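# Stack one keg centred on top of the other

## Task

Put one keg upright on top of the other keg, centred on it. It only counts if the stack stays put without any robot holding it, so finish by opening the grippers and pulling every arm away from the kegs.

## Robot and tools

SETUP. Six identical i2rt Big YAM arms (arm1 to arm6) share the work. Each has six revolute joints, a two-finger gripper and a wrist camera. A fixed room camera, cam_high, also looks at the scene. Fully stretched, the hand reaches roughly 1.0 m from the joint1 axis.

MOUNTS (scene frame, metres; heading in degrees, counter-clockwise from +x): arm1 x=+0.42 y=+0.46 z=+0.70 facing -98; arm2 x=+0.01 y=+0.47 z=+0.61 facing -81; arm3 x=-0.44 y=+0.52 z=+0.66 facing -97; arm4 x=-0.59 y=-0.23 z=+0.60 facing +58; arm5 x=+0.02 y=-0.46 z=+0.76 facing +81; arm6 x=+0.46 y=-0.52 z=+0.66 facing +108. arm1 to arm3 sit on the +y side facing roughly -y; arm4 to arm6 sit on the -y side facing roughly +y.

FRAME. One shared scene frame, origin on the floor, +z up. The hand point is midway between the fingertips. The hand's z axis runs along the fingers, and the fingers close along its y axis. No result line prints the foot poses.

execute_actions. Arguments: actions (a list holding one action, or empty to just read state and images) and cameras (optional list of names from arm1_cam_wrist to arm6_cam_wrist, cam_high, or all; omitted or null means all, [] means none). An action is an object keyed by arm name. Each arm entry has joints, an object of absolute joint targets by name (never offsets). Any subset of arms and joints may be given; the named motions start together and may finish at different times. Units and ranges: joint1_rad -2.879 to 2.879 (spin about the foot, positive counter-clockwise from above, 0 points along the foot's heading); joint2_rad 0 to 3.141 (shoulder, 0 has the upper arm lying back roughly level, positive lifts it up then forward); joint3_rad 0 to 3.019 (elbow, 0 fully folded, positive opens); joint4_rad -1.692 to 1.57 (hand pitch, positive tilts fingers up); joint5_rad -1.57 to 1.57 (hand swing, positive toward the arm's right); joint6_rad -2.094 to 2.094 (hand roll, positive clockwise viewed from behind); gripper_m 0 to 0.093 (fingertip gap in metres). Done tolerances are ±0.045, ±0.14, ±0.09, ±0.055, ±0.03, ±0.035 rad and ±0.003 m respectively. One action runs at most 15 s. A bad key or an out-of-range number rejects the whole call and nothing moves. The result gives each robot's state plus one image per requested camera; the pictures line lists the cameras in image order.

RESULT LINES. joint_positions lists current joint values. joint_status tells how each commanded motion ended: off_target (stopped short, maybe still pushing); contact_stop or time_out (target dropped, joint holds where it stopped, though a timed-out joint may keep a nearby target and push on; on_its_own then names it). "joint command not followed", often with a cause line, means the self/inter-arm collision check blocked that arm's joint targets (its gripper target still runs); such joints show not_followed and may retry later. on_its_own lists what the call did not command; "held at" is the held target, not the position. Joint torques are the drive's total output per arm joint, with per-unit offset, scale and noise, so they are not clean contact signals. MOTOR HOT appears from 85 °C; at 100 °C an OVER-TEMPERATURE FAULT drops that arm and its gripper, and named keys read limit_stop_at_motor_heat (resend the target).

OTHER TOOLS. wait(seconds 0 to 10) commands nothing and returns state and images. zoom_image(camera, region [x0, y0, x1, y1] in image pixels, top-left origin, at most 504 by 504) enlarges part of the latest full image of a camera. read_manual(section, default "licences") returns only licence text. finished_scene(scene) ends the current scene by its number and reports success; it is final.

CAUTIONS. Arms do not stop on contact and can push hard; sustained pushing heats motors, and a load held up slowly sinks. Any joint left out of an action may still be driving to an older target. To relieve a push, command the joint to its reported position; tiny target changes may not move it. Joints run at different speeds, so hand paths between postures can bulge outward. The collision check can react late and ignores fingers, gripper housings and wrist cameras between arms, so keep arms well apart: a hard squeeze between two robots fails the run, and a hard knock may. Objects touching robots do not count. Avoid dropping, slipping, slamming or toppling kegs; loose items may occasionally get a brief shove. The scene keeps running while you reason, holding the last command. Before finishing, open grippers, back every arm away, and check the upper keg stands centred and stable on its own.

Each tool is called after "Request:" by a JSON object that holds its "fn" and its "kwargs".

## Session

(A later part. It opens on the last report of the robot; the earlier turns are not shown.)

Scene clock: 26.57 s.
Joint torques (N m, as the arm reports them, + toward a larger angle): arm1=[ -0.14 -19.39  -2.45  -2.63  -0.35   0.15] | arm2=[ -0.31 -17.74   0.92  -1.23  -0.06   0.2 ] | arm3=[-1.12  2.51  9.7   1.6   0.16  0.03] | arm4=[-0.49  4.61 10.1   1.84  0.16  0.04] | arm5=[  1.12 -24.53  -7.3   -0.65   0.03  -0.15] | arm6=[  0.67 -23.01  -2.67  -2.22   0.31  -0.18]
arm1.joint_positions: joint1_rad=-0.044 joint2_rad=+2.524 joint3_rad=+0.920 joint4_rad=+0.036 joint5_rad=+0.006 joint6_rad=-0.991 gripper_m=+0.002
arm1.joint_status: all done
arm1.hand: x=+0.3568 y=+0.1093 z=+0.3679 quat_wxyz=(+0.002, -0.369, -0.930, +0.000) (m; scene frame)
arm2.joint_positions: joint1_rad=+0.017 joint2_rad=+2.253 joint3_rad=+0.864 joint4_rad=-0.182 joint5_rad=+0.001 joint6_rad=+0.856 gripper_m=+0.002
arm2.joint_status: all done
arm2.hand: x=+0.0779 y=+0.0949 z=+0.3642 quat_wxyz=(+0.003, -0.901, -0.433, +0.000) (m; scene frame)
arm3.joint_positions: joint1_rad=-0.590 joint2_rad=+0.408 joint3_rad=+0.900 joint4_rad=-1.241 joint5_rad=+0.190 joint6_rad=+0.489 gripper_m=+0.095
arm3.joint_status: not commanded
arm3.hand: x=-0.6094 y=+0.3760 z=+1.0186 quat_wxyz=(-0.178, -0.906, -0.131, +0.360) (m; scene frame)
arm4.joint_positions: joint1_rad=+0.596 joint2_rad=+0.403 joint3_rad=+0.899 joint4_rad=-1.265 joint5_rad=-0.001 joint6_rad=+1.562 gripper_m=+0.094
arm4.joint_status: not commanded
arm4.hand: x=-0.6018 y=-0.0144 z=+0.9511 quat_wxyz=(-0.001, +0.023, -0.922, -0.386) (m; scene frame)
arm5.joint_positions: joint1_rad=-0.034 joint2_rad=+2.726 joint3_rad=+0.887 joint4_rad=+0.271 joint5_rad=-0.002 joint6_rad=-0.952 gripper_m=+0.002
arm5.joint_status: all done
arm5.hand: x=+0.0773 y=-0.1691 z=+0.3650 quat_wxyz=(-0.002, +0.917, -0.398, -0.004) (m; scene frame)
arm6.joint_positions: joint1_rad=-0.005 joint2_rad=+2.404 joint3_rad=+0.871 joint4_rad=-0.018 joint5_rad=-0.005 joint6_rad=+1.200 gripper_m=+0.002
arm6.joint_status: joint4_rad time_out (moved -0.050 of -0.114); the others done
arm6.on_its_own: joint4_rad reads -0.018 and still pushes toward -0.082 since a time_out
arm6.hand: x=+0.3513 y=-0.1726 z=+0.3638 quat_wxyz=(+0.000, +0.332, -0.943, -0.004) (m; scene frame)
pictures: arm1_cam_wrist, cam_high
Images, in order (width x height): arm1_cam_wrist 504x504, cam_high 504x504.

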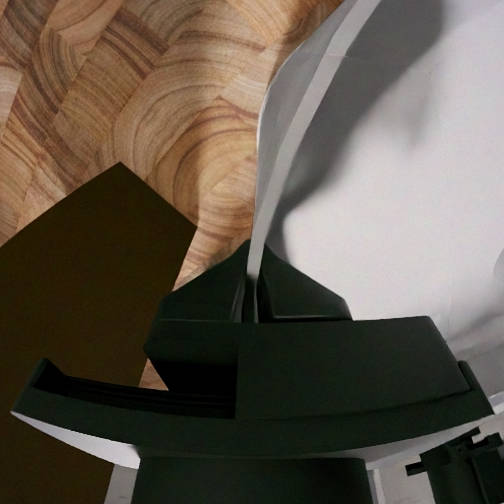

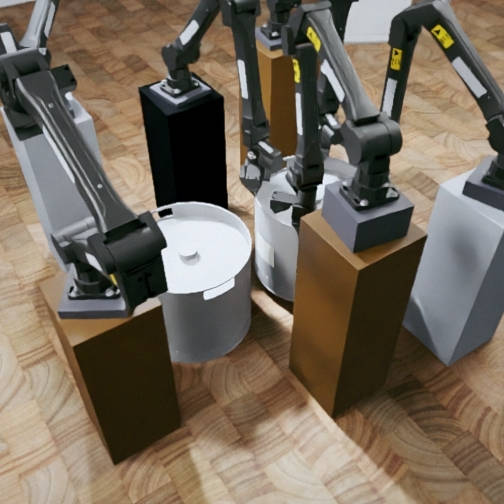

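Request:
{"fn": "execute_actions", "kwargs": {"actions": [{"arm1":{"joints":{"joint2_rad":2.11,"joint3_rad":0.813,"joint4_rad":-0.162}},"arm2":{"joints":{"joint2_rad":1.859,"joint3_rad":0.852,"joint4_rad":-0.425}},"arm5":{"joints":{"joint2_rad":2.319,"joint3_rad":0.675,"joint4_rad":0.138}},"arm6":{"joints":{"joint2_rad":1.985,"joint3_rad":0.791,"joint4_rad":-0.255}}}], "cameras": []}}

Request:
{"fn": "execute_actions", "kwargs": {"actions": [{"arm1":{"joints":{"joint2_rad":1.861,"joint3_rad":0.783,"joint4_rad":-0.361}},"arm2":{"joints":{"joint2_rad":1.644,"joint3_rad":0.882,"joint4_rad":-0.65}},"arm5":{"joints":{"joint2_rad":2.032,"joint3_rad":0.595,"joint4_rad":-0.049}},"arm6":{"joints":{"joint2_rad":1.741,"joint3_rad":0.788,"joint4_rad":-0.475}}}], "cameras": []}}

Request:
{"fn": "execute_actions", "kwargs": {"actions": [{"arm1":{"joints":{"joint2_rad":1.602,"joint3_rad":0.816,"joint4_rad":-0.628}},"arm2":{"joints":{"joint2_rad":1.45,"joint3_rad":0.97,"joint4_rad":-0.916}},"arm5":{"joints":{"joint2_rad":1.691,"joint3_rad":0.58,"joint4_rad":-0.344}},"arm6":{"joints":{"joint2_rad":1.503,"joint3_rad":0.852,"joint4_rad":-0.753}}}], "cameras": []}}

Request:
{"fn": "execute_actions", "kwargs": {"actions": [{"arm1":{"joints":{"joint2_rad":1.378,"joint3_rad":0.92,"joint4_rad":-0.938}},"arm2":{"joints":{"joint2_rad":1.309,"joint3_rad":1.12,"joint4_rad":-1.203}},"arm5":{"joints":{"joint2_rad":1.358,"joint3_rad":0.66,"joint4_rad":-0.723}},"arm6":{"joints":{"joint2_rad":1.313,"joint3_rad":0.98,"joint4_rad":-1.059}}}], "cameras": ["arm1_cam_wrist","cam_high"]}}

Scene clock: 29.83 s.
Joint torques (N m, as the arm reports them, + toward a larger angle): arm1=[ -0.21 -20.4    3.08  -1.22  -0.38   0.14] | arm2=[ -0.2  -18.34   8.16   0.27  -0.2    0.26] | arm3=[-1.08  2.49  9.71  1.61  0.16  0.03] | arm4=[-0.56  4.53 10.05  1.81  0.17  0.03] | arm5=[  0.77 -24.11  -2.31   0.16  -0.23  -0.16] | arm6=[  0.63 -22.74   4.34  -1.07   0.47  -0.18]
arm1.joint_positions: joint1_rad=-0.044 joint2_rad=+2.210 joint3_rad=+0.788 joint4_rad=-0.139 joint5_rad=+0.006 joint6_rad=-0.992 gripper_m=+0.002
arm1.joint_status: all done
arm1.hand: x=+0.3558 y=+0.1054 z=+0.4714 quat_wxyz=(+0.002, -0.368, -0.930, +0.004) (m; scene frame)
arm2.joint_positions: joint1_rad=+0.015 joint2_rad=+1.946 joint3_rad=+0.810 joint4_rad=-0.420 joint5_rad=+0.004 joint6_rad=+0.849 gripper_m=+0.002
arm2.joint_status: all done
arm2.hand: x=+0.0778 y=+0.0882 z=+0.4699 quat_wxyz=(-0.004, -0.900, -0.435, +0.004) (m; scene frame)
arm3.joint_positions: joint1_rad=-0.590 joint2_rad=+0.408 joint3_rad=+0.900 joint4_rad=-1.241 joint5_rad=+0.190 joint6_rad=+0.489 gripper_m=+0.095
arm3.joint_status: not commanded
arm3.hand: x=-0.6094 y=+0.3760 z=+1.0186 quat_wxyz=(-0.178, -0.906, -0.131, +0.360) (m; scene frame)
arm4.joint_positions: joint1_rad=+0.596 joint2_rad=+0.403 joint3_rad=+0.899 joint4_rad=-1.265 joint5_rad=-0.001 joint6_rad=+1.562 gripper_m=+0.094
arm4.joint_status: not commanded
arm4.hand: x=-0.6018 y=-0.0144 z=+0.9511 quat_wxyz=(-0.001, +0.023, -0.922, -0.386) (m; scene frame)
arm5.joint_positions: joint1_rad=-0.034 joint2_rad=+2.398 joint3_rad=+0.686 joint4_rad=+0.144 joint5_rad=+0.002 joint6_rad=-0.952 gripper_m=+0.002
arm5.joint_status: all done
arm5.hand: x=+0.0780 y=-0.1715 z=+0.4708 quat_wxyz=(-0.003, +0.918, -0.398, -0.001) (m; scene frame)
arm6.joint_positions: joint1_rad=-0.005 joint2_rad=+2.076 joint3_rad=+0.759 joint4_rad=-0.240 joint5_rad=-0.007 joint6_rad=+1.200 gripper_m=+0.002
arm6.joint_status: all done
arm6.hand: x=+0.3512 y=-0.1749 z=+0.4700 quat_wxyz=(+0.001, +0.332, -0.943, -0.001) (m; scene frame)
pictures: none
No camera images: the call's "cameras" was empty. Leave "cameras" out to get every camera's image.

Scene clock: 31.00 s.
Joint torques (N m, as the arm reports them, + toward a larger angle): arm1=[ -0.21 -18.86   6.98  -1.    -0.47   0.13] | arm2=[ -0.01 -16.32  12.73   0.15  -0.18   0.26] | arm3=[-1.12  2.53  9.72  1.62  0.16  0.03] | arm4=[-0.51  4.56 10.12  1.81  0.17  0.02] | arm5=[  1.88 -22.56   1.22  -0.12   0.08  -0.09] | arm6=[  0.59 -20.63   7.61  -0.49   0.35  -0.16]
arm1.joint_positions: joint1_rad=-0.044 joint2_rad=+1.953 joint3_rad=+0.731 joint4_rad=-0.343 joint5_rad=+0.009 joint6_rad=-0.992 gripper_m=+0.002
arm1.joint_status: all done
arm1.hand: x=+0.3559 y=+0.1085 z=+0.5530 quat_wxyz=(+0.003, -0.368, -0.930, +0.002) (m; scene frame)
arm2.joint_positions: joint1_rad=+0.015 joint2_rad=+1.721 joint3_rad=+0.812 joint4_rad=-0.643 joint5_rad=+0.004 joint6_rad=+0.849 gripper_m=+0.002
arm2.joint_status: all done
arm2.hand: x=+0.0773 y=+0.0910 z=+0.5517 quat_wxyz=(-0.006, -0.900, -0.435, +0.004) (m; scene frame)
arm3.joint_positions: joint1_rad=-0.590 joint2_rad=+0.408 joint3_rad=+0.900 joint4_rad=-1.241 joint5_rad=+0.190 joint6_rad=+0.489 gripper_m=+0.095
arm3.joint_status: not commanded
arm3.hand: x=-0.6094 y=+0.3760 z=+1.0186 quat_wxyz=(-0.178, -0.906, -0.131, +0.360) (m; scene frame)
arm4.joint_positions: joint1_rad=+0.596 joint2_rad=+0.403 joint3_rad=+0.899 joint4_rad=-1.265 joint5_rad=-0.001 joint6_rad=+1.562 gripper_m=+0.094
arm4.joint_status: not commanded
arm4.hand: x=-0.6018 y=-0.0144 z=+0.9511 quat_wxyz=(-0.001, +0.023, -0.922, -0.386) (m; scene frame)
arm5.joint_positions: joint1_rad=-0.032 joint2_rad=+2.109 joint3_rad=+0.590 joint4_rad=-0.040 joint5_rad=-0.003 joint6_rad=-0.952 gripper_m=+0.002
arm5.joint_status: all done
arm5.hand: x=+0.0777 y=-0.1677 z=+0.5516 quat_wxyz=(-0.007, +0.918, -0.397, -0.005) (m; scene frame)
arm6.joint_positions: joint1_rad=-0.005 joint2_rad=+1.824 joint3_rad=+0.739 joint4_rad=-0.468 joint5_rad=-0.005 joint6_rad=+1.200 gripper_m=+0.002
arm6.joint_status: all done
arm6.hand: x=+0.3505 y=-0.1728 z=+0.5530 quat_wxyz=(+0.000, +0.332, -0.943, -0.003) (m; scene frame)
pictures: none
No camera images: the call's "cameras" was empty. Leave "cameras" out to get every camera's image.

Scene clock: 33.20 s.
Joint torques (N m, as the arm reports them, + toward a larger angle): arm1=[ -0.19 -16.86  11.24  -1.03  -0.34   0.15] | arm2=[ -0.1  -14.74  16.49  -0.23  -0.26   0.22] | arm3=[-1.09  2.51  9.72  1.62  0.16  0.03] | arm4=[-0.54  4.52 10.03  1.86  0.17  0.05] | arm5=[  1.99 -20.8    6.54   0.01   0.    -0.16] | arm6=[  0.75 -17.76  13.53  -1.09   0.4   -0.13]
arm1.joint_positions: joint1_rad=-0.044 joint2_rad=+1.688 joint3_rad=+0.738 joint4_rad=-0.609 joint5_rad=+0.006 joint6_rad=-0.991 gripper_m=+0.002
arm1.joint_status: all done
arm1.hand: x=+0.3562 y=+0.1076 z=+0.6432 quat_wxyz=(+0.001, -0.369, -0.930, +0.004) (m; scene frame)
arm2.joint_positions: joint1_rad=+0.015 joint2_rad=+1.523 joint3_rad=+0.881 joint4_rad=-0.895 joint5_rad=+0.006 joint6_rad=+0.852 gripper_m=+0.002
arm2.joint_status: all done
arm2.hand: x=+0.0773 y=+0.0900 z=+0.6417 quat_wxyz=(-0.013, -0.901, -0.434, +0.007) (m; scene frame)
arm3.joint_positions: joint1_rad=-0.590 joint2_rad=+0.408 joint3_rad=+0.900 joint4_rad=-1.241 joint5_rad=+0.190 joint6_rad=+0.489 gripper_m=+0.095
arm3.joint_status: not commanded
arm3.hand: x=-0.6094 y=+0.3760 z=+1.0186 quat_wxyz=(-0.178, -0.906, -0.131, +0.360) (m; scene frame)
arm4.joint_positions: joint1_rad=+0.596 joint2_rad=+0.403 joint3_rad=+0.899 joint4_rad=-1.265 joint5_rad=-0.001 joint6_rad=+1.562 gripper_m=+0.094
arm4.joint_status: not commanded
arm4.hand: x=-0.6018 y=-0.0144 z=+0.9511 quat_wxyz=(-0.001, +0.023, -0.922, -0.386) (m; scene frame)
arm5.joint_positions: joint1_rad=-0.031 joint2_rad=+1.773 joint3_rad=+0.549 joint4_rad=-0.332 joint5_rad=-0.002 joint6_rad=-0.950 gripper_m=+0.002
arm5.joint_status: all done
arm5.hand: x=+0.0779 y=-0.1671 z=+0.6409 quat_wxyz=(-0.009, +0.918, -0.398, -0.005) (m; scene frame)
arm6.joint_positions: joint1_rad=-0.005 joint2_rad=+1.564 joint3_rad=+0.755 joint4_rad=-0.726 joint5_rad=-0.006 joint6_rad=+1.200 gripper_m=+0.002
arm6.joint_status: joint3_rad time_out (moved +0.015 of +0.113); the others done
arm6.on_its_own: joint3_rad reads +0.755 and still pushes toward +0.852 since a time_out
arm6.hand: x=+0.3514 y=-0.1777 z=+0.6438 quat_wxyz=(+0.000, +0.332, -0.943, -0.012) (m; scene frame)
pictures: none
No camera images: the call's "cameras" was empty. Leave "cameras" out to get every camera's image.

not run: a stop came earlier in this reply.

Request:
{"fn": "execute_actions", "kwargs": {"actions": [{"arm1":{"joints":{"joint2_rad":1.39,"joint3_rad":0.935,"joint4_rad":-0.938}},"arm2":{"joints":{"joint2_rad":1.325,"joint3_rad":1.14,"joint4_rad":-1.203}},"arm5":{"joints":{"joint2_rad":1.358,"joint3_rad":0.66,"joint4_rad":-0.723}},"arm6":{"joints":{"joint2_rad":1.33,"joint3_rad":1.0,"joint4_rad":-1.059}}}], "cameras": ["cam_high"]}}

Scene clock: 36.93 s.
Joint torques (N m, as the arm reports them, + toward a larger angle): arm1=[ -0.24 -14.55  15.95  -2.05  -0.58   0.19] | arm2=[ -0.04 -13.99  19.7   -0.4   -0.46   0.26] | arm3=[-1.11  2.52  9.7   1.62  0.16  0.03] | arm4=[-0.59  4.48 10.05  1.83  0.17  0.02] | arm5=[  1.26 -18.81  14.47  -1.67   0.19  -0.1 ] | arm6=[  0.95 -14.67  16.31  -0.81   0.48  -0.18]
arm1.joint_positions: joint1_rad=-0.044 joint2_rad=+1.464 joint3_rad=+0.812 joint4_rad=-0.898 joint5_rad=+0.011 joint6_rad=-0.994 gripper_m=+0.001
arm1.joint_status: joint3_rad time_out (moved +0.074 of +0.197); the others done
arm1.on_its_own: joint3_rad reads +0.812 and still pushes toward +0.924 since a time_out
arm1.hand: x=+0.3552 y=+0.1079 z=+0.7380 quat_wxyz=(+0.003, -0.367, -0.930, +0.010) (m; scene frame)
arm2.joint_positions: joint1_rad=+0.013 joint2_rad=+1.394 joint3_rad=+1.030 joint4_rad=-1.176 joint5_rad=+0.011 joint6_rad=+0.849 gripper_m=+0.002
arm2.joint_status: joint3_rad time_out (moved +0.149 of +0.259); the others done
arm2.on_its_own: joint3_rad reads +1.030 and still pushes toward +1.140 since a time_out
arm2.hand: x=+0.0762 y=+0.0884 z=+0.7374 quat_wxyz=(-0.011, -0.900, -0.435, +0.009) (m; scene frame)
arm3.joint_positions: joint1_rad=-0.590 joint2_rad=+0.408 joint3_rad=+0.900 joint4_rad=-1.241 joint5_rad=+0.190 joint6_rad=+0.489 gripper_m=+0.095
arm3.joint_status: not commanded
arm3.hand: x=-0.6094 y=+0.3760 z=+1.0186 quat_wxyz=(-0.178, -0.906, -0.131, +0.360) (m; scene frame)
arm4.joint_positions: joint1_rad=+0.596 joint2_rad=+0.403 joint3_rad=+0.899 joint4_rad=-1.265 joint5_rad=-0.001 joint6_rad=+1.562 gripper_m=+0.094
arm4.joint_status: not commanded
arm4.hand: x=-0.6018 y=-0.0144 z=+0.9511 quat_wxyz=(-0.001, +0.023, -0.922, -0.386) (m; scene frame)
arm5.joint_positions: joint1_rad=-0.032 joint2_rad=+1.441 joint3_rad=+0.577 joint4_rad=-0.672 joint5_rad=-0.005 joint6_rad=-0.954 gripper_m=+0.002
arm5.joint_status: all done
arm5.hand: x=+0.0779 y=-0.1689 z=+0.7366 quat_wxyz=(-0.018, +0.918, -0.396, -0.008) (m; scene frame)
arm6.joint_positions: joint1_rad=-0.005 joint2_rad=+1.376 joint3_rad=+0.868 joint4_rad=-1.040 joint5_rad=-0.006 joint6_rad=+1.199 gripper_m=+0.002
arm6.joint_status: joint3_rad time_out (moved +0.113 of +0.245); the others done
arm6.on_its_own: joint3_rad reads +0.868 and still pushes toward +0.980 since a time_out
arm6.hand: x=+0.3521 y=-0.1814 z=+0.7402 quat_wxyz=(+0.001, +0.332, -0.943, -0.006) (m; scene frame)
pictures: cam_high
Images, in order (width x height): cam_high 504x504.

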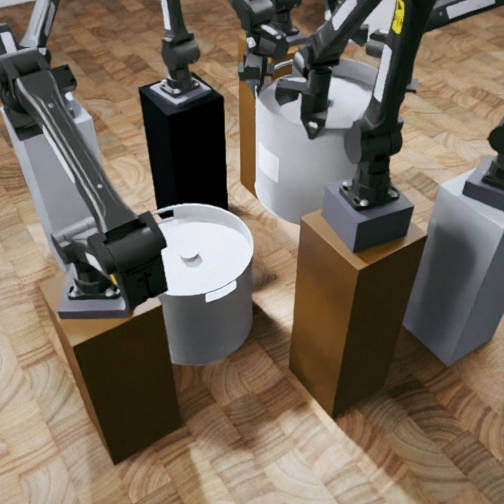

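Request:
{"fn": "execute_actions", "kwargs": {"actions": [{"arm1":{"joints":{"joint1_rad":-0.429,"joint2_rad":1.493,"joint3_rad":1.042,"joint4_rad":-0.923,"joint6_rad":-1.376}},"arm2":{"joints":{"joint1_rad":-0.383,"joint2_rad":1.298,"joint3_rad":1.092,"joint4_rad":-1.175,"joint6_rad":0.455}},"arm5":{"joints":{"joint1_rad":0.454,"joint2_rad":1.45,"joint3_rad":0.74,"joint4_rad":-0.695,"joint6_rad":-0.466}},"arm6":{"joints":{"joint1_rad":0.307,"joint2_rad":1.53,"joint3_rad":1.226,"joint4_rad":-1.06,"joint6_rad":1.511}},"arm4":{"joints":{"joint1_rad":0.9}},"arm3":{"joints":{"joint1_rad":-1.0,"joint6_rad":-1.5}}}], "cameras": []}}

Scene clock: 43.00 s.
Joint torques (N m, as the arm reports them, + toward a larger angle): arm1=[  1.87 -18.12  15.74  -1.62  -0.89   0.26] | arm2=[  0.37 -14.39  19.02  -0.03   0.07   0.3 ] | arm3=[-1.11  2.51  9.7   1.6   0.08  0.  ] | arm4=[-0.59  4.53 10.06  1.84  0.16  0.02] | arm5=[  1.73 -20.24  14.64  -0.66  -0.06   0.04] | arm6=[ -1.24 -20.97  16.32  -1.12   0.8   -0.08]
arm1.joint_positions: joint1_rad=-0.442 joint2_rad=+1.588 joint3_rad=+0.913 joint4_rad=-0.894 joint5_rad=+0.019 joint6_rad=-1.390 gripper_m=+0.003
arm1.joint_status: joint3_rad time_out (moved +0.101 of +0.230); the others done
arm1.on_its_own: joint3_rad reads +0.913 and still pushes toward +1.026 since a time_out
arm1.hand: x=+0.2027 y=+0.1301 z=+0.7247 quat_wxyz=(+0.009, -0.368, -0.930, -0.003) (m; scene frame)
arm2.joint_positions: joint1_rad=-0.399 joint2_rad=+1.379 joint3_rad=+0.989 joint4_rad=-1.159 joint5_rad=-0.003 joint6_rad=+0.432 gripper_m=+0.002
arm2.joint_status: joint3_rad time_out (moved -0.041 of +0.062); the others done
arm2.on_its_own: joint3_rad reads +0.989 and still pushes toward +1.092 since a time_out
arm2.hand: x=-0.0770 y=+0.1049 z=+0.7286 quat_wxyz=(-0.006, -0.899, -0.437, +0.005) (m; scene frame)
arm3.joint_positions: joint1_rad=-0.990 joint2_rad=+0.408 joint3_rad=+0.900 joint4_rad=-1.241 joint5_rad=+0.190 joint6_rad=-1.489 gripper_m=+0.095
arm3.joint_status: all done
arm3.hand: x=-0.6514 y=+0.4518 z=+1.0187 quat_wxyz=(+0.270, -0.545, -0.736, +0.298) (m; scene frame)
arm4.joint_positions: joint1_rad=+0.897 joint2_rad=+0.403 joint3_rad=+0.899 joint4_rad=-1.265 joint5_rad=-0.001 joint6_rad=+1.562 gripper_m=+0.094
arm4.joint_status: all done
arm4.hand: x=-0.6644 y=-0.0260 z=+0.9503 quat_wxyz=(+0.058, +0.160, -0.909, -0.380) (m; scene frame)
arm5.joint_positions: joint1_rad=+0.462 joint2_rad=+1.531 joint3_rad=+0.652 joint4_rad=-0.668 joint5_rad=+0.000 joint6_rad=-0.465 gripper_m=+0.002
arm5.joint_status: all done
arm5.hand: x=-0.0741 y=-0.1500 z=+0.7302 quat_wxyz=(-0.010, +0.919, -0.394, -0.010) (m; scene frame)
arm6.joint_positions: joint1_rad=+0.317 joint2_rad=+1.600 joint3_rad=+1.094 joint4_rad=-1.035 joint5_rad=-0.014 joint6_rad=+1.519 gripper_m=+0.002
arm6.joint_status: joint3_rad time_out (moved +0.226 of +0.358); the others done
arm6.on_its_own: joint3_rad reads +1.094 and still pushes toward +1.206 since a time_out
arm6.hand: x=+0.1981 y=-0.1628 z=+0.7311 quat_wxyz=(+0.009, +0.333, -0.943, -0.006) (m; scene frame)
pictures: none
No camera images: the call's "cameras" was empty. Leave "cameras" out to get every camera's image.

Request:
{"fn": "execute_actions", "kwargs": {"actions": [{"arm1":{"joints":{"joint1_rad":-0.715,"joint2_rad":1.655,"joint3_rad":1.3,"joint4_rad":-0.987,"joint6_rad":-1.662}},"arm2":{"joints":{"joint1_rad":-0.753,"joint2_rad":1.399,"joint3_rad":1.208,"joint4_rad":-1.18,"joint6_rad":0.085}},"arm5":{"joints":{"joint1_rad":0.803,"joint2_rad":1.61,"joint3_rad":0.985,"joint4_rad":-0.755,"joint6_rad":-0.117}},"arm6":{"joints":{"joint1_rad":0.507,"joint2_rad":1.775,"joint3_rad":1.6,"joint4_rad":-1.165,"joint6_rad":1.711}}}], "cameras": ["cam_high"]}}

Request:
{"fn": "execute_actions", "kwargs": {"actions": [{"arm1":{"joints":{"joint1_rad":-0.905,"joint2_rad":1.88,"joint3_rad":1.69,"joint4_rad":-1.126,"joint6_rad":-1.852}},"arm2":{"joints":{"joint1_rad":-1.024,"joint2_rad":1.591,"joint3_rad":1.466,"joint4_rad":-1.226,"joint6_rad":-0.186}},"arm5":{"joints":{"joint1_rad":1.015,"joint2_rad":1.82,"joint3_rad":1.355,"joint4_rad":-0.887,"joint6_rad":0.095}},"arm6":{"joints":{"joint1_rad":0.637,"joint2_rad":2.085,"joint3_rad":2.16,"joint4_rad":-1.385,"joint6_rad":1.841}}}]}}

Scene clock: 46.77 s.
Joint torques (N m, as the arm reports them, + toward a larger angle): arm1=[  2.61 -23.43  16.09  -1.37  -0.58   0.28] | arm2=[  0.37 -17.03  19.58  -0.19   0.23   0.23] | arm3=[-1.11  2.58  9.68  1.61  0.08  0.01] | arm4=[-0.54  4.55 10.06  1.84  0.16  0.03] | arm5=[  2.4  -24.73  16.54  -0.64  -0.31   0.22] | arm6=[ -0.83 -27.83  16.47  -1.05   0.08  -0.31]
arm1.joint_positions: joint1_rad=-0.737 joint2_rad=+1.774 joint3_rad=+1.165 joint4_rad=-0.964 joint5_rad=+0.012 joint6_rad=-1.678 gripper_m=+0.003
arm1.joint_status: joint3_rad time_out (moved +0.252 of +0.387); the others done
arm1.on_its_own: joint3_rad reads +1.165 and still pushes toward +1.278 since a time_out
arm1.hand: x=+0.0538 y=+0.1529 z=+0.7244 quat_wxyz=(+0.005, -0.371, -0.929, -0.005) (m; scene frame)
arm2.joint_positions: joint1_rad=-0.771 joint2_rad=+1.492 joint3_rad=+1.098 joint4_rad=-1.159 joint5_rad=-0.008 joint6_rad=+0.068 gripper_m=+0.002
arm2.joint_status: joint3_rad time_out (moved +0.109 of +0.219); the others done
arm2.on_its_own: joint3_rad reads +1.098 and still pushes toward +1.208 since a time_out
arm2.hand: x=-0.2266 y=+0.1266 z=+0.7258 quat_wxyz=(-0.005, -0.901, -0.433, +0.005) (m; scene frame)
arm3.joint_positions: joint1_rad=-0.990 joint2_rad=+0.408 joint3_rad=+0.900 joint4_rad=-1.241 joint5_rad=+0.190 joint6_rad=-1.489 gripper_m=+0.095
arm3.joint_status: not commanded
arm3.hand: x=-0.6514 y=+0.4518 z=+1.0187 quat_wxyz=(+0.270, -0.545, -0.736, +0.298) (m; scene frame)
arm4.joint_positions: joint1_rad=+0.897 joint2_rad=+0.403 joint3_rad=+0.899 joint4_rad=-1.265 joint5_rad=-0.001 joint6_rad=+1.562 gripper_m=+0.094
arm4.joint_status: not commanded
arm4.hand: x=-0.6644 y=-0.0260 z=+0.9503 quat_wxyz=(+0.058, +0.160, -0.909, -0.380) (m; scene frame)
arm5.joint_positions: joint1_rad=+0.808 joint2_rad=+1.697 joint3_rad=+0.884 joint4_rad=-0.727 joint5_rad=+0.007 joint6_rad=-0.135 gripper_m=+0.003
arm5.joint_status: joint3_rad time_out (moved +0.232 of +0.333); the others done
arm5.on_its_own: joint3_rad reads +0.884 and still pushes toward +0.985 since a time_out
arm5.hand: x=-0.2224 y=-0.1330 z=+0.7334 quat_wxyz=(-0.012, +0.922, -0.387, -0.014) (m; scene frame)
arm6.joint_positions: joint1_rad=+0.524 joint2_rad=+1.868 joint3_rad=+1.471 joint4_rad=-1.140 joint5_rad=+0.002 joint6_rad=+1.737 gripper_m=+0.002
arm6.joint_status: joint3_rad time_out (moved +0.378 of +0.506); the others done
arm6.on_its_own: joint3_rad reads +1.471 and still pushes toward +1.584 since a time_out
arm6.hand: x=+0.0457 y=-0.1443 z=+0.7331 quat_wxyz=(+0.005, +0.328, -0.944, -0.009) (m; scene frame)
pictures: cam_high
joint command not followed: on one or more control steps a check withheld the commanded joint targets of the arm5 arm, and it was not sent them on those steps.
cause: the commanded joint targets would bring a part of the robot too close to another arm (this arm's wrist (the part past joint 4) and the other arm's wrist (the part past joint 4)); next, command targets that bring no part of the robot closer to that arm.
Images, in order (width x height): cam_high 504x504.

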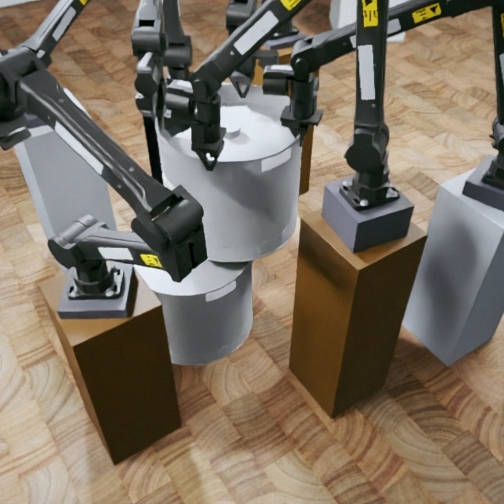

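not run: a stop came earlier in this reply.

Request:
{"fn": "execute_actions", "kwargs": {"actions": [{"arm1":{"joints":{"joint1_rad":-0.905,"joint2_rad":1.88,"joint3_rad":1.69,"joint4_rad":-1.126,"joint6_rad":-1.852}},"arm2":{"joints":{"joint1_rad":-1.024,"joint2_rad":1.591,"joint3_rad":1.466,"joint4_rad":-1.226,"joint6_rad":-0.186}},"arm5":{"joints":{"joint1_rad":1.015,"joint2_rad":1.83,"joint3_rad":1.355,"joint4_rad":-0.887,"joint6_rad":0.095}},"arm6":{"joints":{"joint1_rad":0.637,"joint2_rad":2.1,"joint3_rad":2.16,"joint4_rad":-1.385,"joint6_rad":1.841}},"arm4":{"joints":{"joint2_rad":1.2,"joint3_rad":0.7,"joint4_rad":-0.3}}}]}}

Scene clock: 50.50 s.
Joint torques (N m, as the arm reports them, + toward a larger angle): arm1=[  2.57 -30.41  16.66  -1.97  -0.44   0.28] | arm2=[ -0.22 -23.78  19.82  -0.74   0.     0.14] | arm3=[-1.08  2.51  9.69  1.58  0.07  0.01] | arm4=[-0.78 -3.32  9.91  2.37  0.16  0.03] | arm5=[  1.89 -34.97  16.49  -0.74  -0.35   0.2 ] | arm6=[ -0.88 -36.43  16.94  -1.77   0.21  -0.27]
arm1.joint_positions: joint1_rad=-0.929 joint2_rad=+2.035 joint3_rad=+1.552 joint4_rad=-1.090 joint5_rad=+0.007 joint6_rad=-1.868 gripper_m=+0.003
arm1.joint_status: joint2_rad time_out (moved +0.261 of +0.106); joint3_rad time_out (moved +0.386 of +0.525); the others done
arm1.on_its_own: joint2_rad reads +2.035 and still pushes toward +1.880 since a time_out; joint3_rad reads +1.552 and still pushes toward +1.664 since a time_out
arm1.hand: x=-0.0954 y=+0.1729 z=+0.7162 quat_wxyz=(+0.002, -0.372, -0.928, -0.005) (m; scene frame)
arm2.joint_positions: joint1_rad=-1.036 joint2_rad=+1.724 joint3_rad=+1.354 joint4_rad=-1.191 joint5_rad=-0.003 joint6_rad=-0.194 gripper_m=+0.002
arm2.joint_status: joint3_rad time_out (moved +0.256 of +0.368); the others done
arm2.on_its_own: joint3_rad reads +1.354 and still pushes toward +1.466 since a time_out
arm2.hand: x=-0.3765 y=+0.1443 z=+0.7155 quat_wxyz=(+0.000, -0.902, -0.432, +0.004) (m; scene frame)
arm3.joint_positions: joint1_rad=-0.990 joint2_rad=+0.408 joint3_rad=+0.900 joint4_rad=-1.241 joint5_rad=+0.190 joint6_rad=-1.489 gripper_m=+0.095
arm3.joint_status: not commanded
arm3.hand: x=-0.6514 y=+0.4518 z=+1.0187 quat_wxyz=(+0.270, -0.545, -0.736, +0.298) (m; scene frame)
arm4.joint_positions: joint1_rad=+0.897 joint2_rad=+1.191 joint3_rad=+0.697 joint4_rad=-0.313 joint5_rad=-0.001 joint6_rad=+1.563 gripper_m=+0.094
arm4.joint_status: all done
arm4.hand: x=-0.7398 y=+0.1971 z=+0.7437 quat_wxyz=(+0.056, +0.161, -0.916, -0.362) (m; scene frame)
arm5.joint_positions: joint1_rad=+1.023 joint2_rad=+1.966 joint3_rad=+1.263 joint4_rad=-0.866 joint5_rad=+0.008 joint6_rad=+0.084 gripper_m=+0.003
arm5.joint_status: joint3_rad time_out (moved +0.379 of +0.471); the others done
arm5.on_its_own: joint3_rad reads +1.263 and still pushes toward +1.355 since a time_out
arm5.hand: x=-0.3737 y=-0.1166 z=+0.7207 quat_wxyz=(-0.005, +0.921, -0.388, -0.002) (m; scene frame)
arm6.joint_positions: joint1_rad=+0.653 joint2_rad=+2.220 joint3_rad=+2.019 joint4_rad=-1.343 joint5_rad=-0.003 joint6_rad=+1.870 gripper_m=+0.002
arm6.joint_status: joint3_rad time_out (moved +0.547 of +0.689); the others done
arm6.on_its_own: joint3_rad reads +2.019 and still pushes toward +2.131 since a time_out
arm6.hand: x=-0.1038 y=-0.1286 z=+0.7215 quat_wxyz=(+0.007, +0.326, -0.945, -0.004) (m; scene frame)
pictures: arm1_cam_wrist, arm2_cam_wrist, arm3_cam_wrist, arm4_cam_wrist, arm5_cam_wrist, arm6_cam_wrist, cam_high
Images, in order (width x height): arm1_cam_wrist 504x504, arm2_cam_wrist 504x504, arm3_cam_wrist 504x504, arm4_cam_wrist 504x504, arm5_cam_wrist 504x504, arm6_cam_wrist 504x504, cam_high 504x504.

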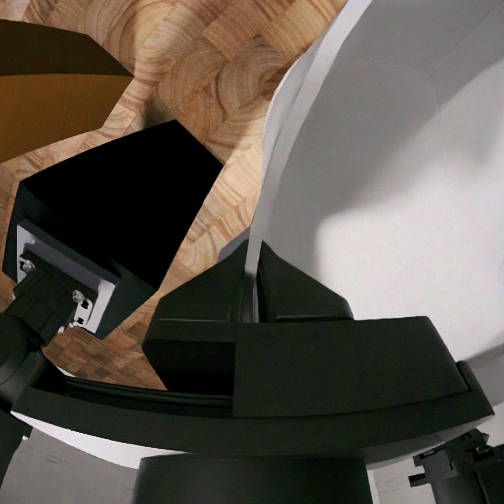

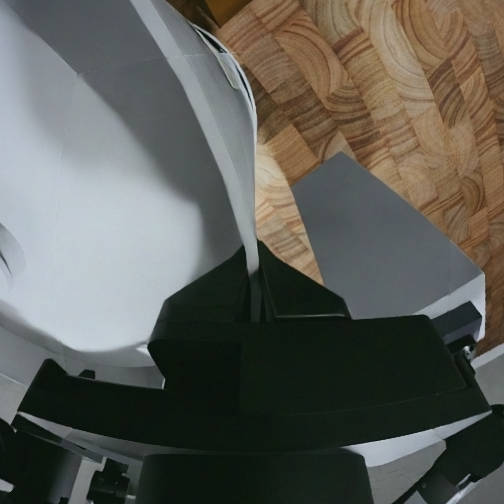

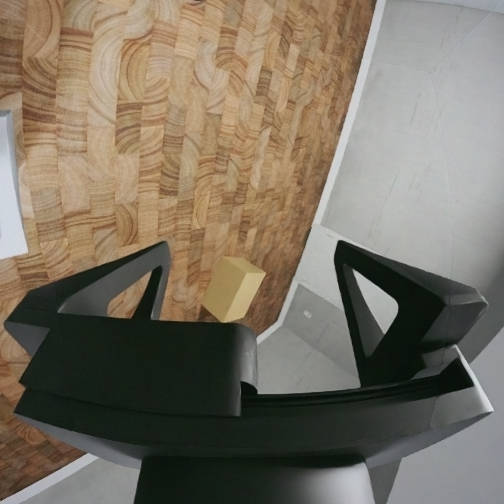

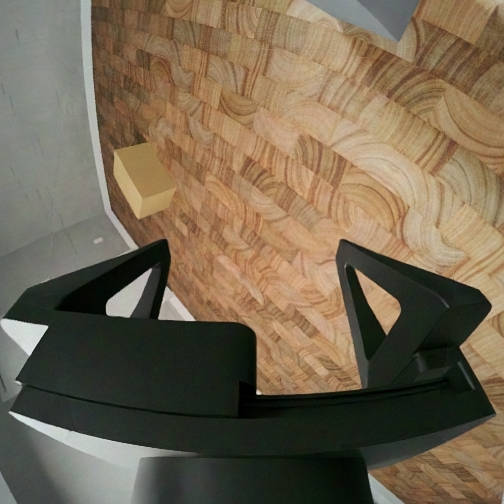

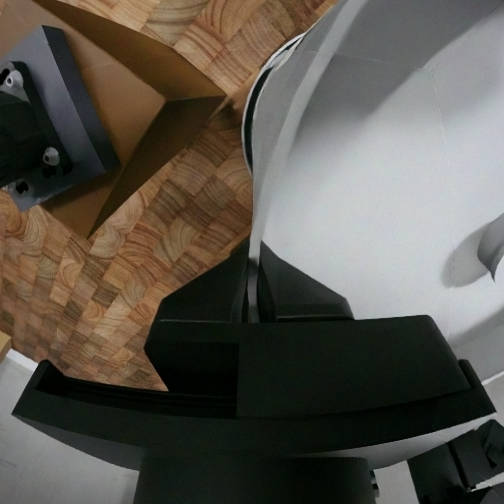

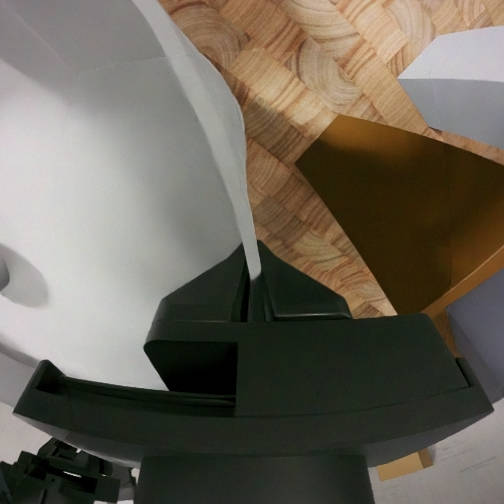

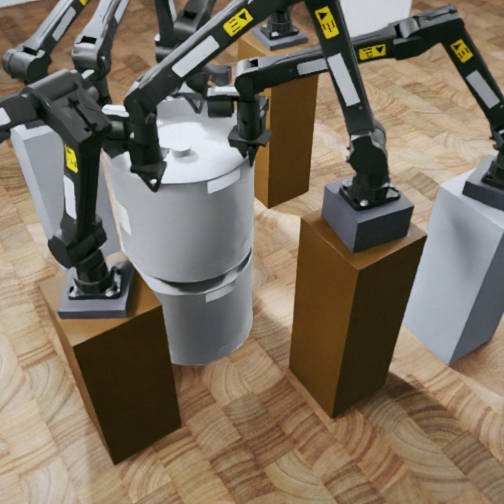

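Request:
{"fn": "execute_actions", "kwargs": {"actions": [{"arm1":{"joints":{"joint1_rad":-0.93,"joint2_rad":1.948,"joint3_rad":1.715,"joint4_rad":-1.069,"joint6_rad":-1.875}},"arm2":{"joints":{"joint1_rad":-1.044,"joint2_rad":1.664,"joint3_rad":1.488,"joint4_rad":-1.15,"joint6_rad":-0.2}},"arm5":{"joints":{"joint1_rad":1.06,"joint2_rad":1.897,"joint3_rad":1.38,"joint4_rad":-0.82,"joint6_rad":0.12}},"arm6":{"joints":{"joint1_rad":0.68,"joint2_rad":2.145,"joint3_rad":2.175,"joint4_rad":-1.333,"joint6_rad":1.89}}}], "cameras": ["arm1_cam_wrist","arm2_cam_wrist","arm5_cam_wrist","arm6_cam_wrist","cam_high"]}}

Scene clock: 54.00 s.
Joint torques (N m, as the arm reports them, + toward a larger angle): arm1=[  0.78 -28.62  16.6   -1.35  -0.05   0.07] | arm2=[ -1.3  -22.66  19.67   0.08   0.28   0.  ] | arm3=[-1.08  2.55  9.69  1.58  0.07  0.01] | arm4=[-0.8  -3.26  9.96  2.4   0.16  0.03] | arm5=[  3.62 -34.33  17.93  -0.05  -0.78   0.15] | arm6=[  0.37 -35.2   16.85  -0.92  -0.34  -0.1 ]
arm1.joint_positions: joint1_rad=-0.929 joint2_rad=+2.077 joint3_rad=+1.568 joint4_rad=-1.046 joint5_rad=-0.003 joint6_rad=-1.871 gripper_m=+0.001
arm1.joint_status: joint3_rad time_out (moved +0.016 of +0.163); the others done
arm1.on_its_own: joint3_rad reads +1.568 and still pushes toward +1.680 since a time_out
arm1.hand: x=-0.1055 y=+0.1658 z=+0.6976 quat_wxyz=(+0.004, -0.371, -0.929, +0.005) (m; scene frame)
arm2.joint_positions: joint1_rad=-1.039 joint2_rad=+1.777 joint3_rad=+1.354 joint4_rad=-1.138 joint5_rad=-0.009 joint6_rad=-0.194 gripper_m=+0.002
arm2.joint_status: joint3_rad time_out (moved +0.000 of +0.134); the others done
arm2.on_its_own: joint3_rad reads +1.354 and still pushes toward +1.466 since a time_out
arm2.hand: x=-0.3855 y=+0.1378 z=+0.6899 quat_wxyz=(-0.003, -0.903, -0.430, +0.003) (m; scene frame)
arm3.joint_positions: joint1_rad=-0.990 joint2_rad=+0.408 joint3_rad=+0.900 joint4_rad=-1.241 joint5_rad=+0.190 joint6_rad=-1.489 gripper_m=+0.095
arm3.joint_status: not commanded
arm3.hand: x=-0.6514 y=+0.4518 z=+1.0187 quat_wxyz=(+0.270, -0.545, -0.736, +0.298) (m; scene frame)
arm4.joint_positions: joint1_rad=+0.897 joint2_rad=+1.191 joint3_rad=+0.697 joint4_rad=-0.313 joint5_rad=-0.001 joint6_rad=+1.563 gripper_m=+0.094
arm4.joint_status: not commanded
arm4.hand: x=-0.7398 y=+0.1971 z=+0.7437 quat_wxyz=(+0.056, +0.161, -0.916, -0.362) (m; scene frame)
arm5.joint_positions: joint1_rad=+1.048 joint2_rad=+2.021 joint3_rad=+1.263 joint4_rad=-0.812 joint5_rad=+0.017 joint6_rad=+0.110 gripper_m=+0.003
arm5.joint_status: joint3_rad time_out (moved +0.000 of +0.117); the others done
arm5.on_its_own: joint3_rad reads +1.263 and still pushes toward +1.376 since a time_out
arm5.hand: x=-0.3837 y=-0.1235 z=+0.6928 quat_wxyz=(-0.010, +0.921, -0.389, +0.000) (m; scene frame)
arm6.joint_positions: joint1_rad=+0.673 joint2_rad=+2.254 joint3_rad=+2.022 joint4_rad=-1.315 joint5_rad=+0.010 joint6_rad=+1.898 gripper_m=+0.002
arm6.joint_status: joint3_rad time_out (moved +0.003 of +0.156); the others done
arm6.on_its_own: joint3_rad reads +2.022 and still pushes toward +2.134 since a time_out
arm6.hand: x=-0.1148 y=-0.1353 z=+0.6997 quat_wxyz=(+0.001, +0.323, -0.946, -0.006) (m; scene frame)
pictures: arm1_cam_wrist, arm2_cam_wrist, arm5_cam_wrist, arm6_cam_wrist, cam_high
Images, in order (width x height): arm1_cam_wrist 504x504, arm2_cam_wrist 504x504, arm5_cam_wrist 504x504, arm6_cam_wrist 504x504, cam_high 504x504.

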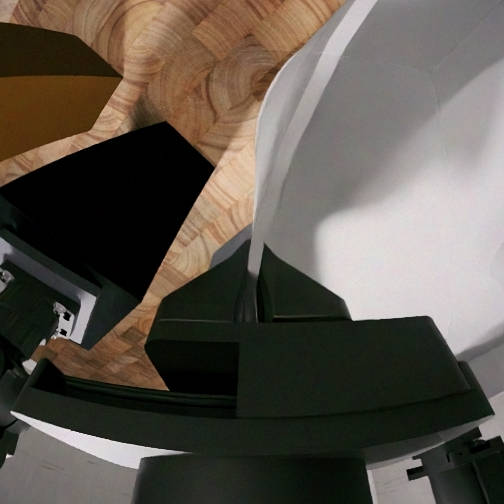

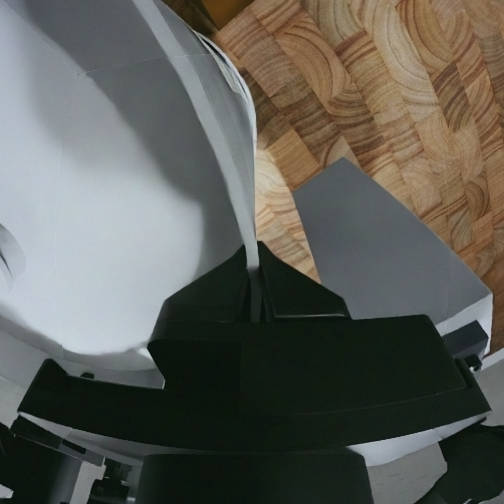

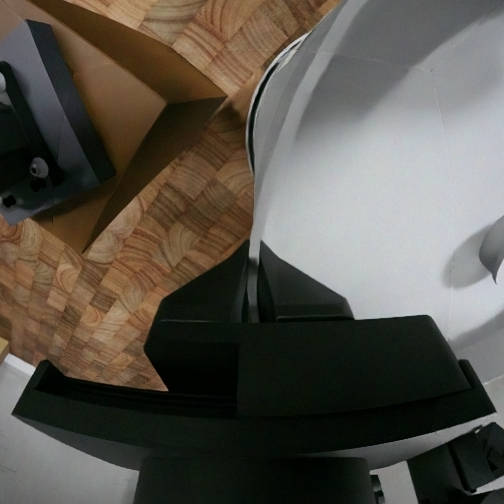

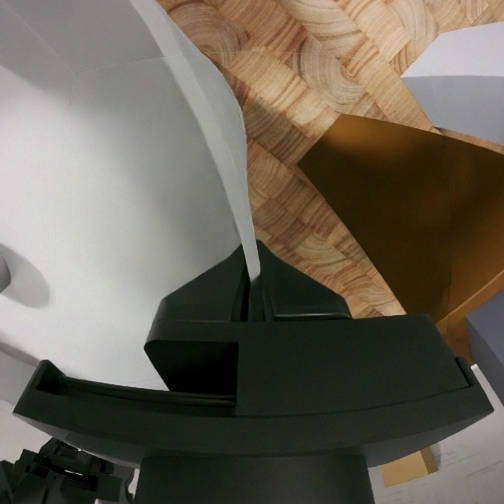

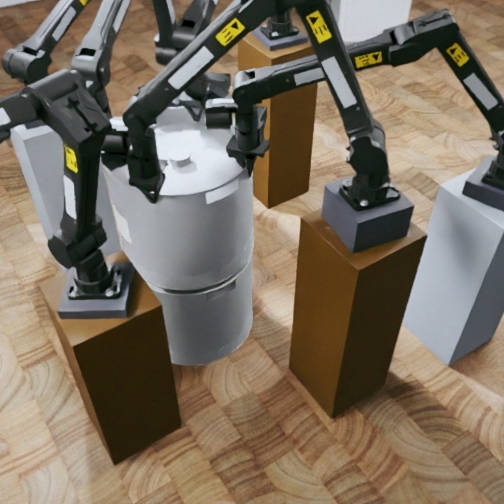

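Request:
{"fn": "execute_actions", "kwargs": {"actions": [{"arm1":{"joints":{"joint1_rad":-0.915,"joint2_rad":1.985,"joint4_rad":-1.03}},"arm2":{"joints":{"joint2_rad":1.675}},"arm5":{"joints":{"joint1_rad":1.075,"joint2_rad":1.91}},"arm6":{"joints":{"joint1_rad":0.69,"joint2_rad":2.18,"joint4_rad":-1.3}}}], "cameras": ["arm1_cam_wrist","arm2_cam_wrist","arm5_cam_wrist","arm6_cam_wrist","cam_high"]}}

Scene clock: 55.43 s.
Joint torques (N m, as the arm reports them, + toward a larger angle): arm1=[  1.74 -27.41  16.52  -0.92  -0.21   0.05] | arm2=[ -1.39 -22.45  19.62  -0.5   -0.06   0.  ] | arm3=[-1.06  2.51  9.69  1.6   0.07  0.01] | arm4=[-0.76 -3.37  9.99  2.35  0.16  0.03] | arm5=[  3.62 -34.36  17.85  -0.49  -0.73   0.08] | arm6=[  0.82 -33.38  16.96  -0.27  -0.02  -0.15]
arm1.joint_positions: joint1_rad=-0.929 joint2_rad=+2.092 joint3_rad=+1.568 joint4_rad=-1.016 joint5_rad=+0.002 joint6_rad=-1.871 gripper_m=+0.001
arm1.joint_status: all done
arm1.on_its_own: joint3_rad reads +1.568 and still pushes toward +1.680 since a time_out
arm1.hand: x=-0.1105 y=+0.1640 z=+0.6888 quat_wxyz=(+0.010, -0.371, -0.929, +0.009) (m; scene frame)
arm2.joint_positions: joint1_rad=-1.040 joint2_rad=+1.784 joint3_rad=+1.354 joint4_rad=-1.120 joint5_rad=-0.001 joint6_rad=-0.194 gripper_m=+0.002
arm2.joint_status: all done
arm2.on_its_own: joint3_rad reads +1.354 and still pushes toward +1.466 since a time_out
arm2.hand: x=-0.3898 y=+0.1362 z=+0.6865 quat_wxyz=(-0.001, -0.903, -0.430, +0.010) (m; scene frame)
arm3.joint_positions: joint1_rad=-0.990 joint2_rad=+0.408 joint3_rad=+0.900 joint4_rad=-1.241 joint5_rad=+0.190 joint6_rad=-1.489 gripper_m=+0.095
arm3.joint_status: not commanded
arm3.hand: x=-0.6514 y=+0.4518 z=+1.0187 quat_wxyz=(+0.270, -0.545, -0.736, +0.298) (m; scene frame)
arm4.joint_positions: joint1_rad=+0.897 joint2_rad=+1.191 joint3_rad=+0.697 joint4_rad=-0.313 joint5_rad=-0.001 joint6_rad=+1.563 gripper_m=+0.094
arm4.joint_status: not commanded
arm4.hand: x=-0.7398 y=+0.1971 z=+0.7437 quat_wxyz=(+0.056, +0.161, -0.916, -0.362) (m; scene frame)
arm5.joint_positions: joint1_rad=+1.056 joint2_rad=+2.028 joint3_rad=+1.263 joint4_rad=-0.798 joint5_rad=+0.017 joint6_rad=+0.118 gripper_m=+0.003
arm5.joint_status: all done
arm5.on_its_own: joint3_rad reads +1.263 and still pushes toward +1.376 since a time_out
arm5.hand: x=-0.3880 y=-0.1252 z=+0.6895 quat_wxyz=(-0.011, +0.921, -0.389, -0.004) (m; scene frame)
arm6.joint_positions: joint1_rad=+0.678 joint2_rad=+2.267 joint3_rad=+2.022 joint4_rad=-1.296 joint5_rad=+0.003 joint6_rad=+1.902 gripper_m=+0.003
arm6.joint_status: all done
arm6.on_its_own: joint3_rad reads +2.022 and still pushes toward +2.134 since a time_out
arm6.hand: x=-0.1201 y=-0.1371 z=+0.6913 quat_wxyz=(+0.006, +0.323, -0.946, -0.007) (m; scene frame)
pictures: arm1_cam_wrist, arm2_cam_wrist, arm5_cam_wrist, arm6_cam_wrist, cam_high
Images, in order (width x height): arm1_cam_wrist 504x504, arm2_cam_wrist 504x504, arm5_cam_wrist 504x504, arm6_cam_wrist 504x504, cam_high 504x504.

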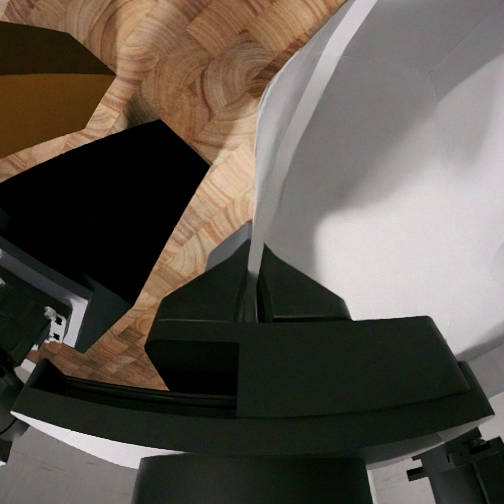

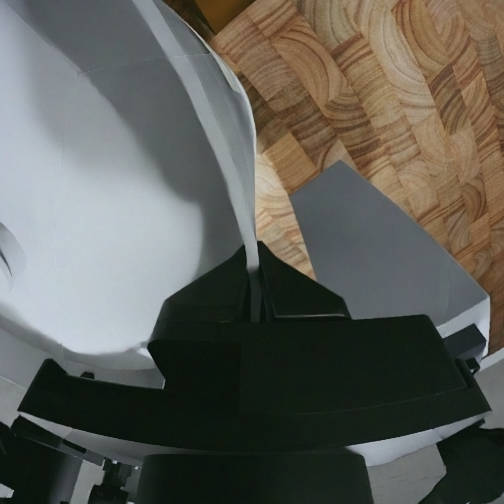

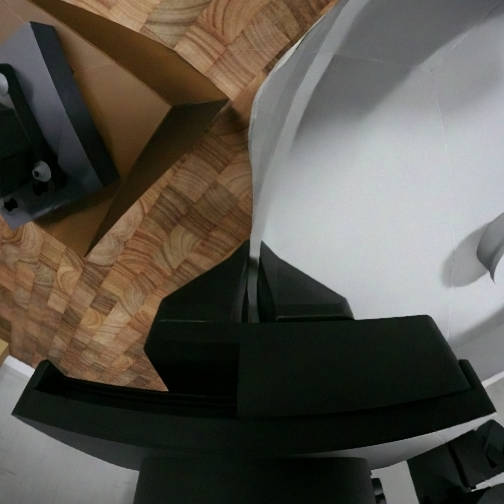

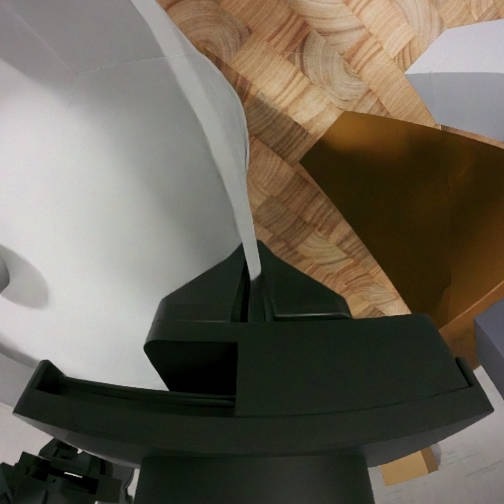

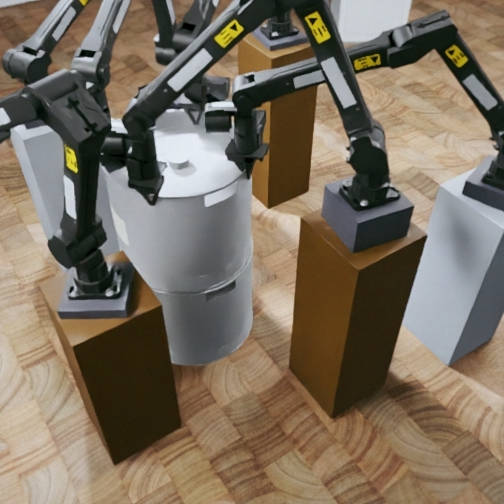

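Aligned. Lower gently.

Request:
{"fn": "execute_actions", "kwargs": {"actions": [{"arm1":{"joints":{"joint2_rad":2.035,"joint3_rad":1.65,"joint4_rad":-1.0}},"arm2":{"joints":{"joint2_rad":1.725,"joint3_rad":1.435,"joint4_rad":-1.1}},"arm5":{"joints":{"joint2_rad":1.965,"joint3_rad":1.345,"joint4_rad":-0.78}},"arm6":{"joints":{"joint2_rad":2.225,"joint3_rad":2.1,"joint4_rad":-1.28}}}], "cameras": []}}

Request:
{"fn": "execute_actions", "kwargs": {"actions": [{"arm1":{"joints":{"joint2_rad":2.11,"joint3_rad":1.575}},"arm2":{"joints":{"joint2_rad":1.8,"joint3_rad":1.36}},"arm5":{"joints":{"joint2_rad":2.05,"joint3_rad":1.27}},"arm6":{"joints":{"joint2_rad":2.285,"joint3_rad":2.03}}}], "cameras": ["arm1_cam_wrist","arm2_cam_wrist","arm5_cam_wrist","arm6_cam_wrist","cam_high"]}}

Scene clock: 56.93 s.
Joint torques (N m, as the arm reports them, + toward a larger angle): arm1=[  2.17 -24.19  14.14   0.1   -0.21   0.09] | arm2=[ -0.69 -19.7   16.89   0.72   0.2    0.06] | arm3=[-1.04  2.58  9.68  1.6   0.08  0.01] | arm4=[-0.69 -3.42  9.99  2.37  0.16  0.04] | arm5=[  3.9  -30.39  15.     0.29  -0.78   0.06] | arm6=[  0.31 -28.63  14.3   -0.16  -0.35  -0.15]
arm1.joint_positions: joint1_rad=-0.933 joint2_rad=+2.099 joint3_rad=+1.568 joint4_rad=-1.004 joint5_rad=+0.001 joint6_rad=-1.874 gripper_m=+0.001
arm1.joint_status: all done
arm1.hand: x=-0.1131 y=+0.1648 z=+0.6846 quat_wxyz=(+0.011, -0.371, -0.928, +0.011) (m; scene frame)
arm2.joint_positions: joint1_rad=-1.047 joint2_rad=+1.797 joint3_rad=+1.354 joint4_rad=-1.107 joint5_rad=-0.007 joint6_rad=-0.200 gripper_m=+0.002
arm2.joint_status: all done
arm2.hand: x=-0.3935 y=+0.1369 z=+0.6797 quat_wxyz=(-0.003, -0.903, -0.429, +0.009) (m; scene frame)
arm3.joint_positions: joint1_rad=-0.990 joint2_rad=+0.408 joint3_rad=+0.900 joint4_rad=-1.241 joint5_rad=+0.190 joint6_rad=-1.489 gripper_m=+0.095
arm3.joint_status: not commanded
arm3.hand: x=-0.6514 y=+0.4518 z=+1.0187 quat_wxyz=(+0.270, -0.545, -0.736, +0.298) (m; scene frame)
arm4.joint_positions: joint1_rad=+0.897 joint2_rad=+1.191 joint3_rad=+0.697 joint4_rad=-0.313 joint5_rad=-0.001 joint6_rad=+1.563 gripper_m=+0.094
arm4.joint_status: not commanded
arm4.hand: x=-0.7398 y=+0.1971 z=+0.7437 quat_wxyz=(+0.056, +0.161, -0.916, -0.362) (m; scene frame)
arm5.joint_positions: joint1_rad=+1.059 joint2_rad=+2.040 joint3_rad=+1.263 joint4_rad=-0.777 joint5_rad=+0.017 joint6_rad=+0.120 gripper_m=+0.003
arm5.joint_status: all done
arm5.hand: x=-0.3913 y=-0.1249 z=+0.6835 quat_wxyz=(-0.012, +0.922, -0.388, -0.008) (m; scene frame)
arm6.joint_positions: joint1_rad=+0.681 joint2_rad=+2.272 joint3_rad=+2.022 joint4_rad=-1.283 joint5_rad=+0.010 joint6_rad=+1.903 gripper_m=+0.002
arm6.joint_status: all done
arm6.hand: x=-0.1230 y=-0.1367 z=+0.6878 quat_wxyz=(+0.005, +0.324, -0.946, -0.012) (m; scene frame)
pictures: none
No camera images: the call's "cameras" was empty. Leave "cameras" out to get every camera's image.

Scene clock: 57.57 s.
Joint torques (N m, as the arm reports them, + toward a larger angle): arm1=[  2.23 -18.84   8.45   0.08  -0.21   0.07] | arm2=[ -0.83 -14.46  10.84   0.69   0.2    0.06] | arm3=[-1.04  2.54  9.68  1.59  0.08  0.01] | arm4=[-0.74 -3.33  9.93  2.39  0.17  0.03] | arm5=[  3.78 -22.56   8.22   0.37  -0.75  -0.01] | arm6=[  0.44 -24.92   8.32  -0.36  -0.33  -0.14]
arm1.joint_positions: joint1_rad=-0.933 joint2_rad=+2.102 joint3_rad=+1.566 joint4_rad=-1.004 joint5_rad=+0.001 joint6_rad=-1.874 gripper_m=+0.001
arm1.joint_status: all done
arm1.hand: x=-0.1118 y=+0.1655 z=+0.6821 quat_wxyz=(+0.010, -0.371, -0.928, +0.009) (m; scene frame)
arm2.joint_positions: joint1_rad=-1.047 joint2_rad=+1.800 joint3_rad=+1.350 joint4_rad=-1.106 joint5_rad=-0.007 joint6_rad=-0.200 gripper_m=+0.002
arm2.joint_status: all done
arm2.hand: x=-0.3923 y=+0.1379 z=+0.6771 quat_wxyz=(-0.003, -0.903, -0.429, +0.006) (m; scene frame)
arm3.joint_positions: joint1_rad=-0.990 joint2_rad=+0.408 joint3_rad=+0.900 joint4_rad=-1.241 joint5_rad=+0.190 joint6_rad=-1.489 gripper_m=+0.095
arm3.joint_status: not commanded
arm3.hand: x=-0.6514 y=+0.4518 z=+1.0187 quat_wxyz=(+0.270, -0.545, -0.736, +0.298) (m; scene frame)
arm4.joint_positions: joint1_rad=+0.897 joint2_rad=+1.191 joint3_rad=+0.697 joint4_rad=-0.313 joint5_rad=-0.001 joint6_rad=+1.563 gripper_m=+0.094
arm4.joint_status: not commanded
arm4.hand: x=-0.7398 y=+0.1971 z=+0.7437 quat_wxyz=(+0.056, +0.161, -0.916, -0.362) (m; scene frame)
arm5.joint_positions: joint1_rad=+1.059 joint2_rad=+2.044 joint3_rad=+1.263 joint4_rad=-0.778 joint5_rad=+0.017 joint6_rad=+0.120 gripper_m=+0.003
arm5.joint_status: all done
arm5.hand: x=-0.3905 y=-0.1255 z=+0.6816 quat_wxyz=(-0.011, +0.922, -0.388, -0.006) (m; scene frame)
arm6.joint_positions: joint1_rad=+0.681 joint2_rad=+2.275 joint3_rad=+2.021 joint4_rad=-1.283 joint5_rad=+0.010 joint6_rad=+1.903 gripper_m=+0.002
arm6.joint_status: all done
arm6.hand: x=-0.1225 y=-0.1370 z=+0.6855 quat_wxyz=(+0.004, +0.324, -0.946, -0.011) (m; scene frame)
pictures: arm1_cam_wrist, arm2_cam_wrist, arm5_cam_wrist, arm6_cam_wrist, cam_high
Images, in order (width x height): arm1_cam_wrist 504x504, arm2_cam_wrist 504x504, arm5_cam_wrist 504x504, arm6_cam_wrist 504x504, cam_high 504x504.

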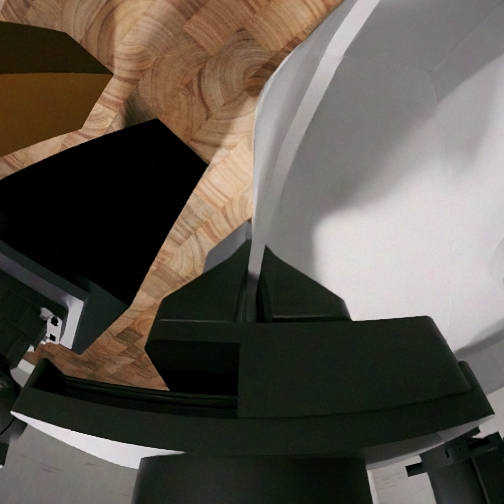

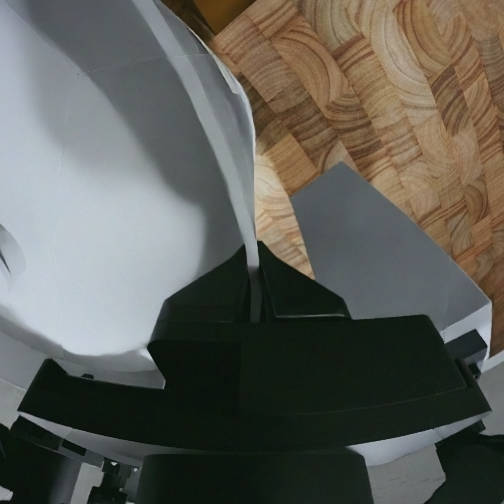

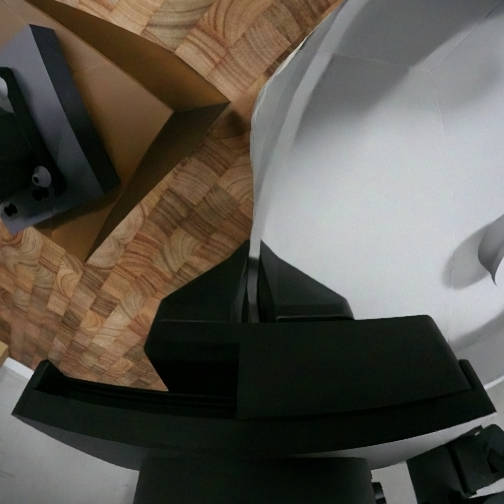

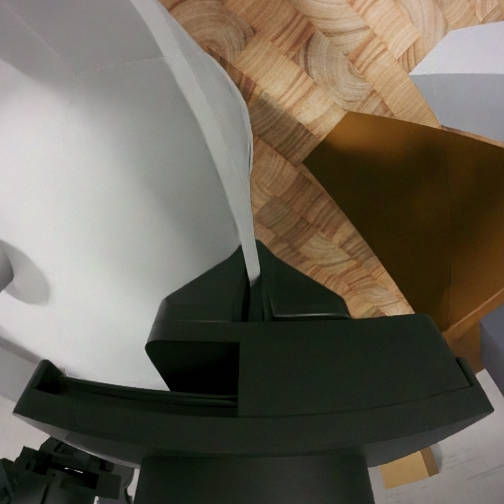

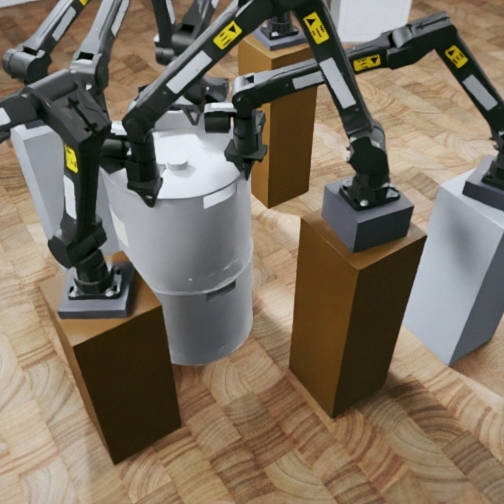

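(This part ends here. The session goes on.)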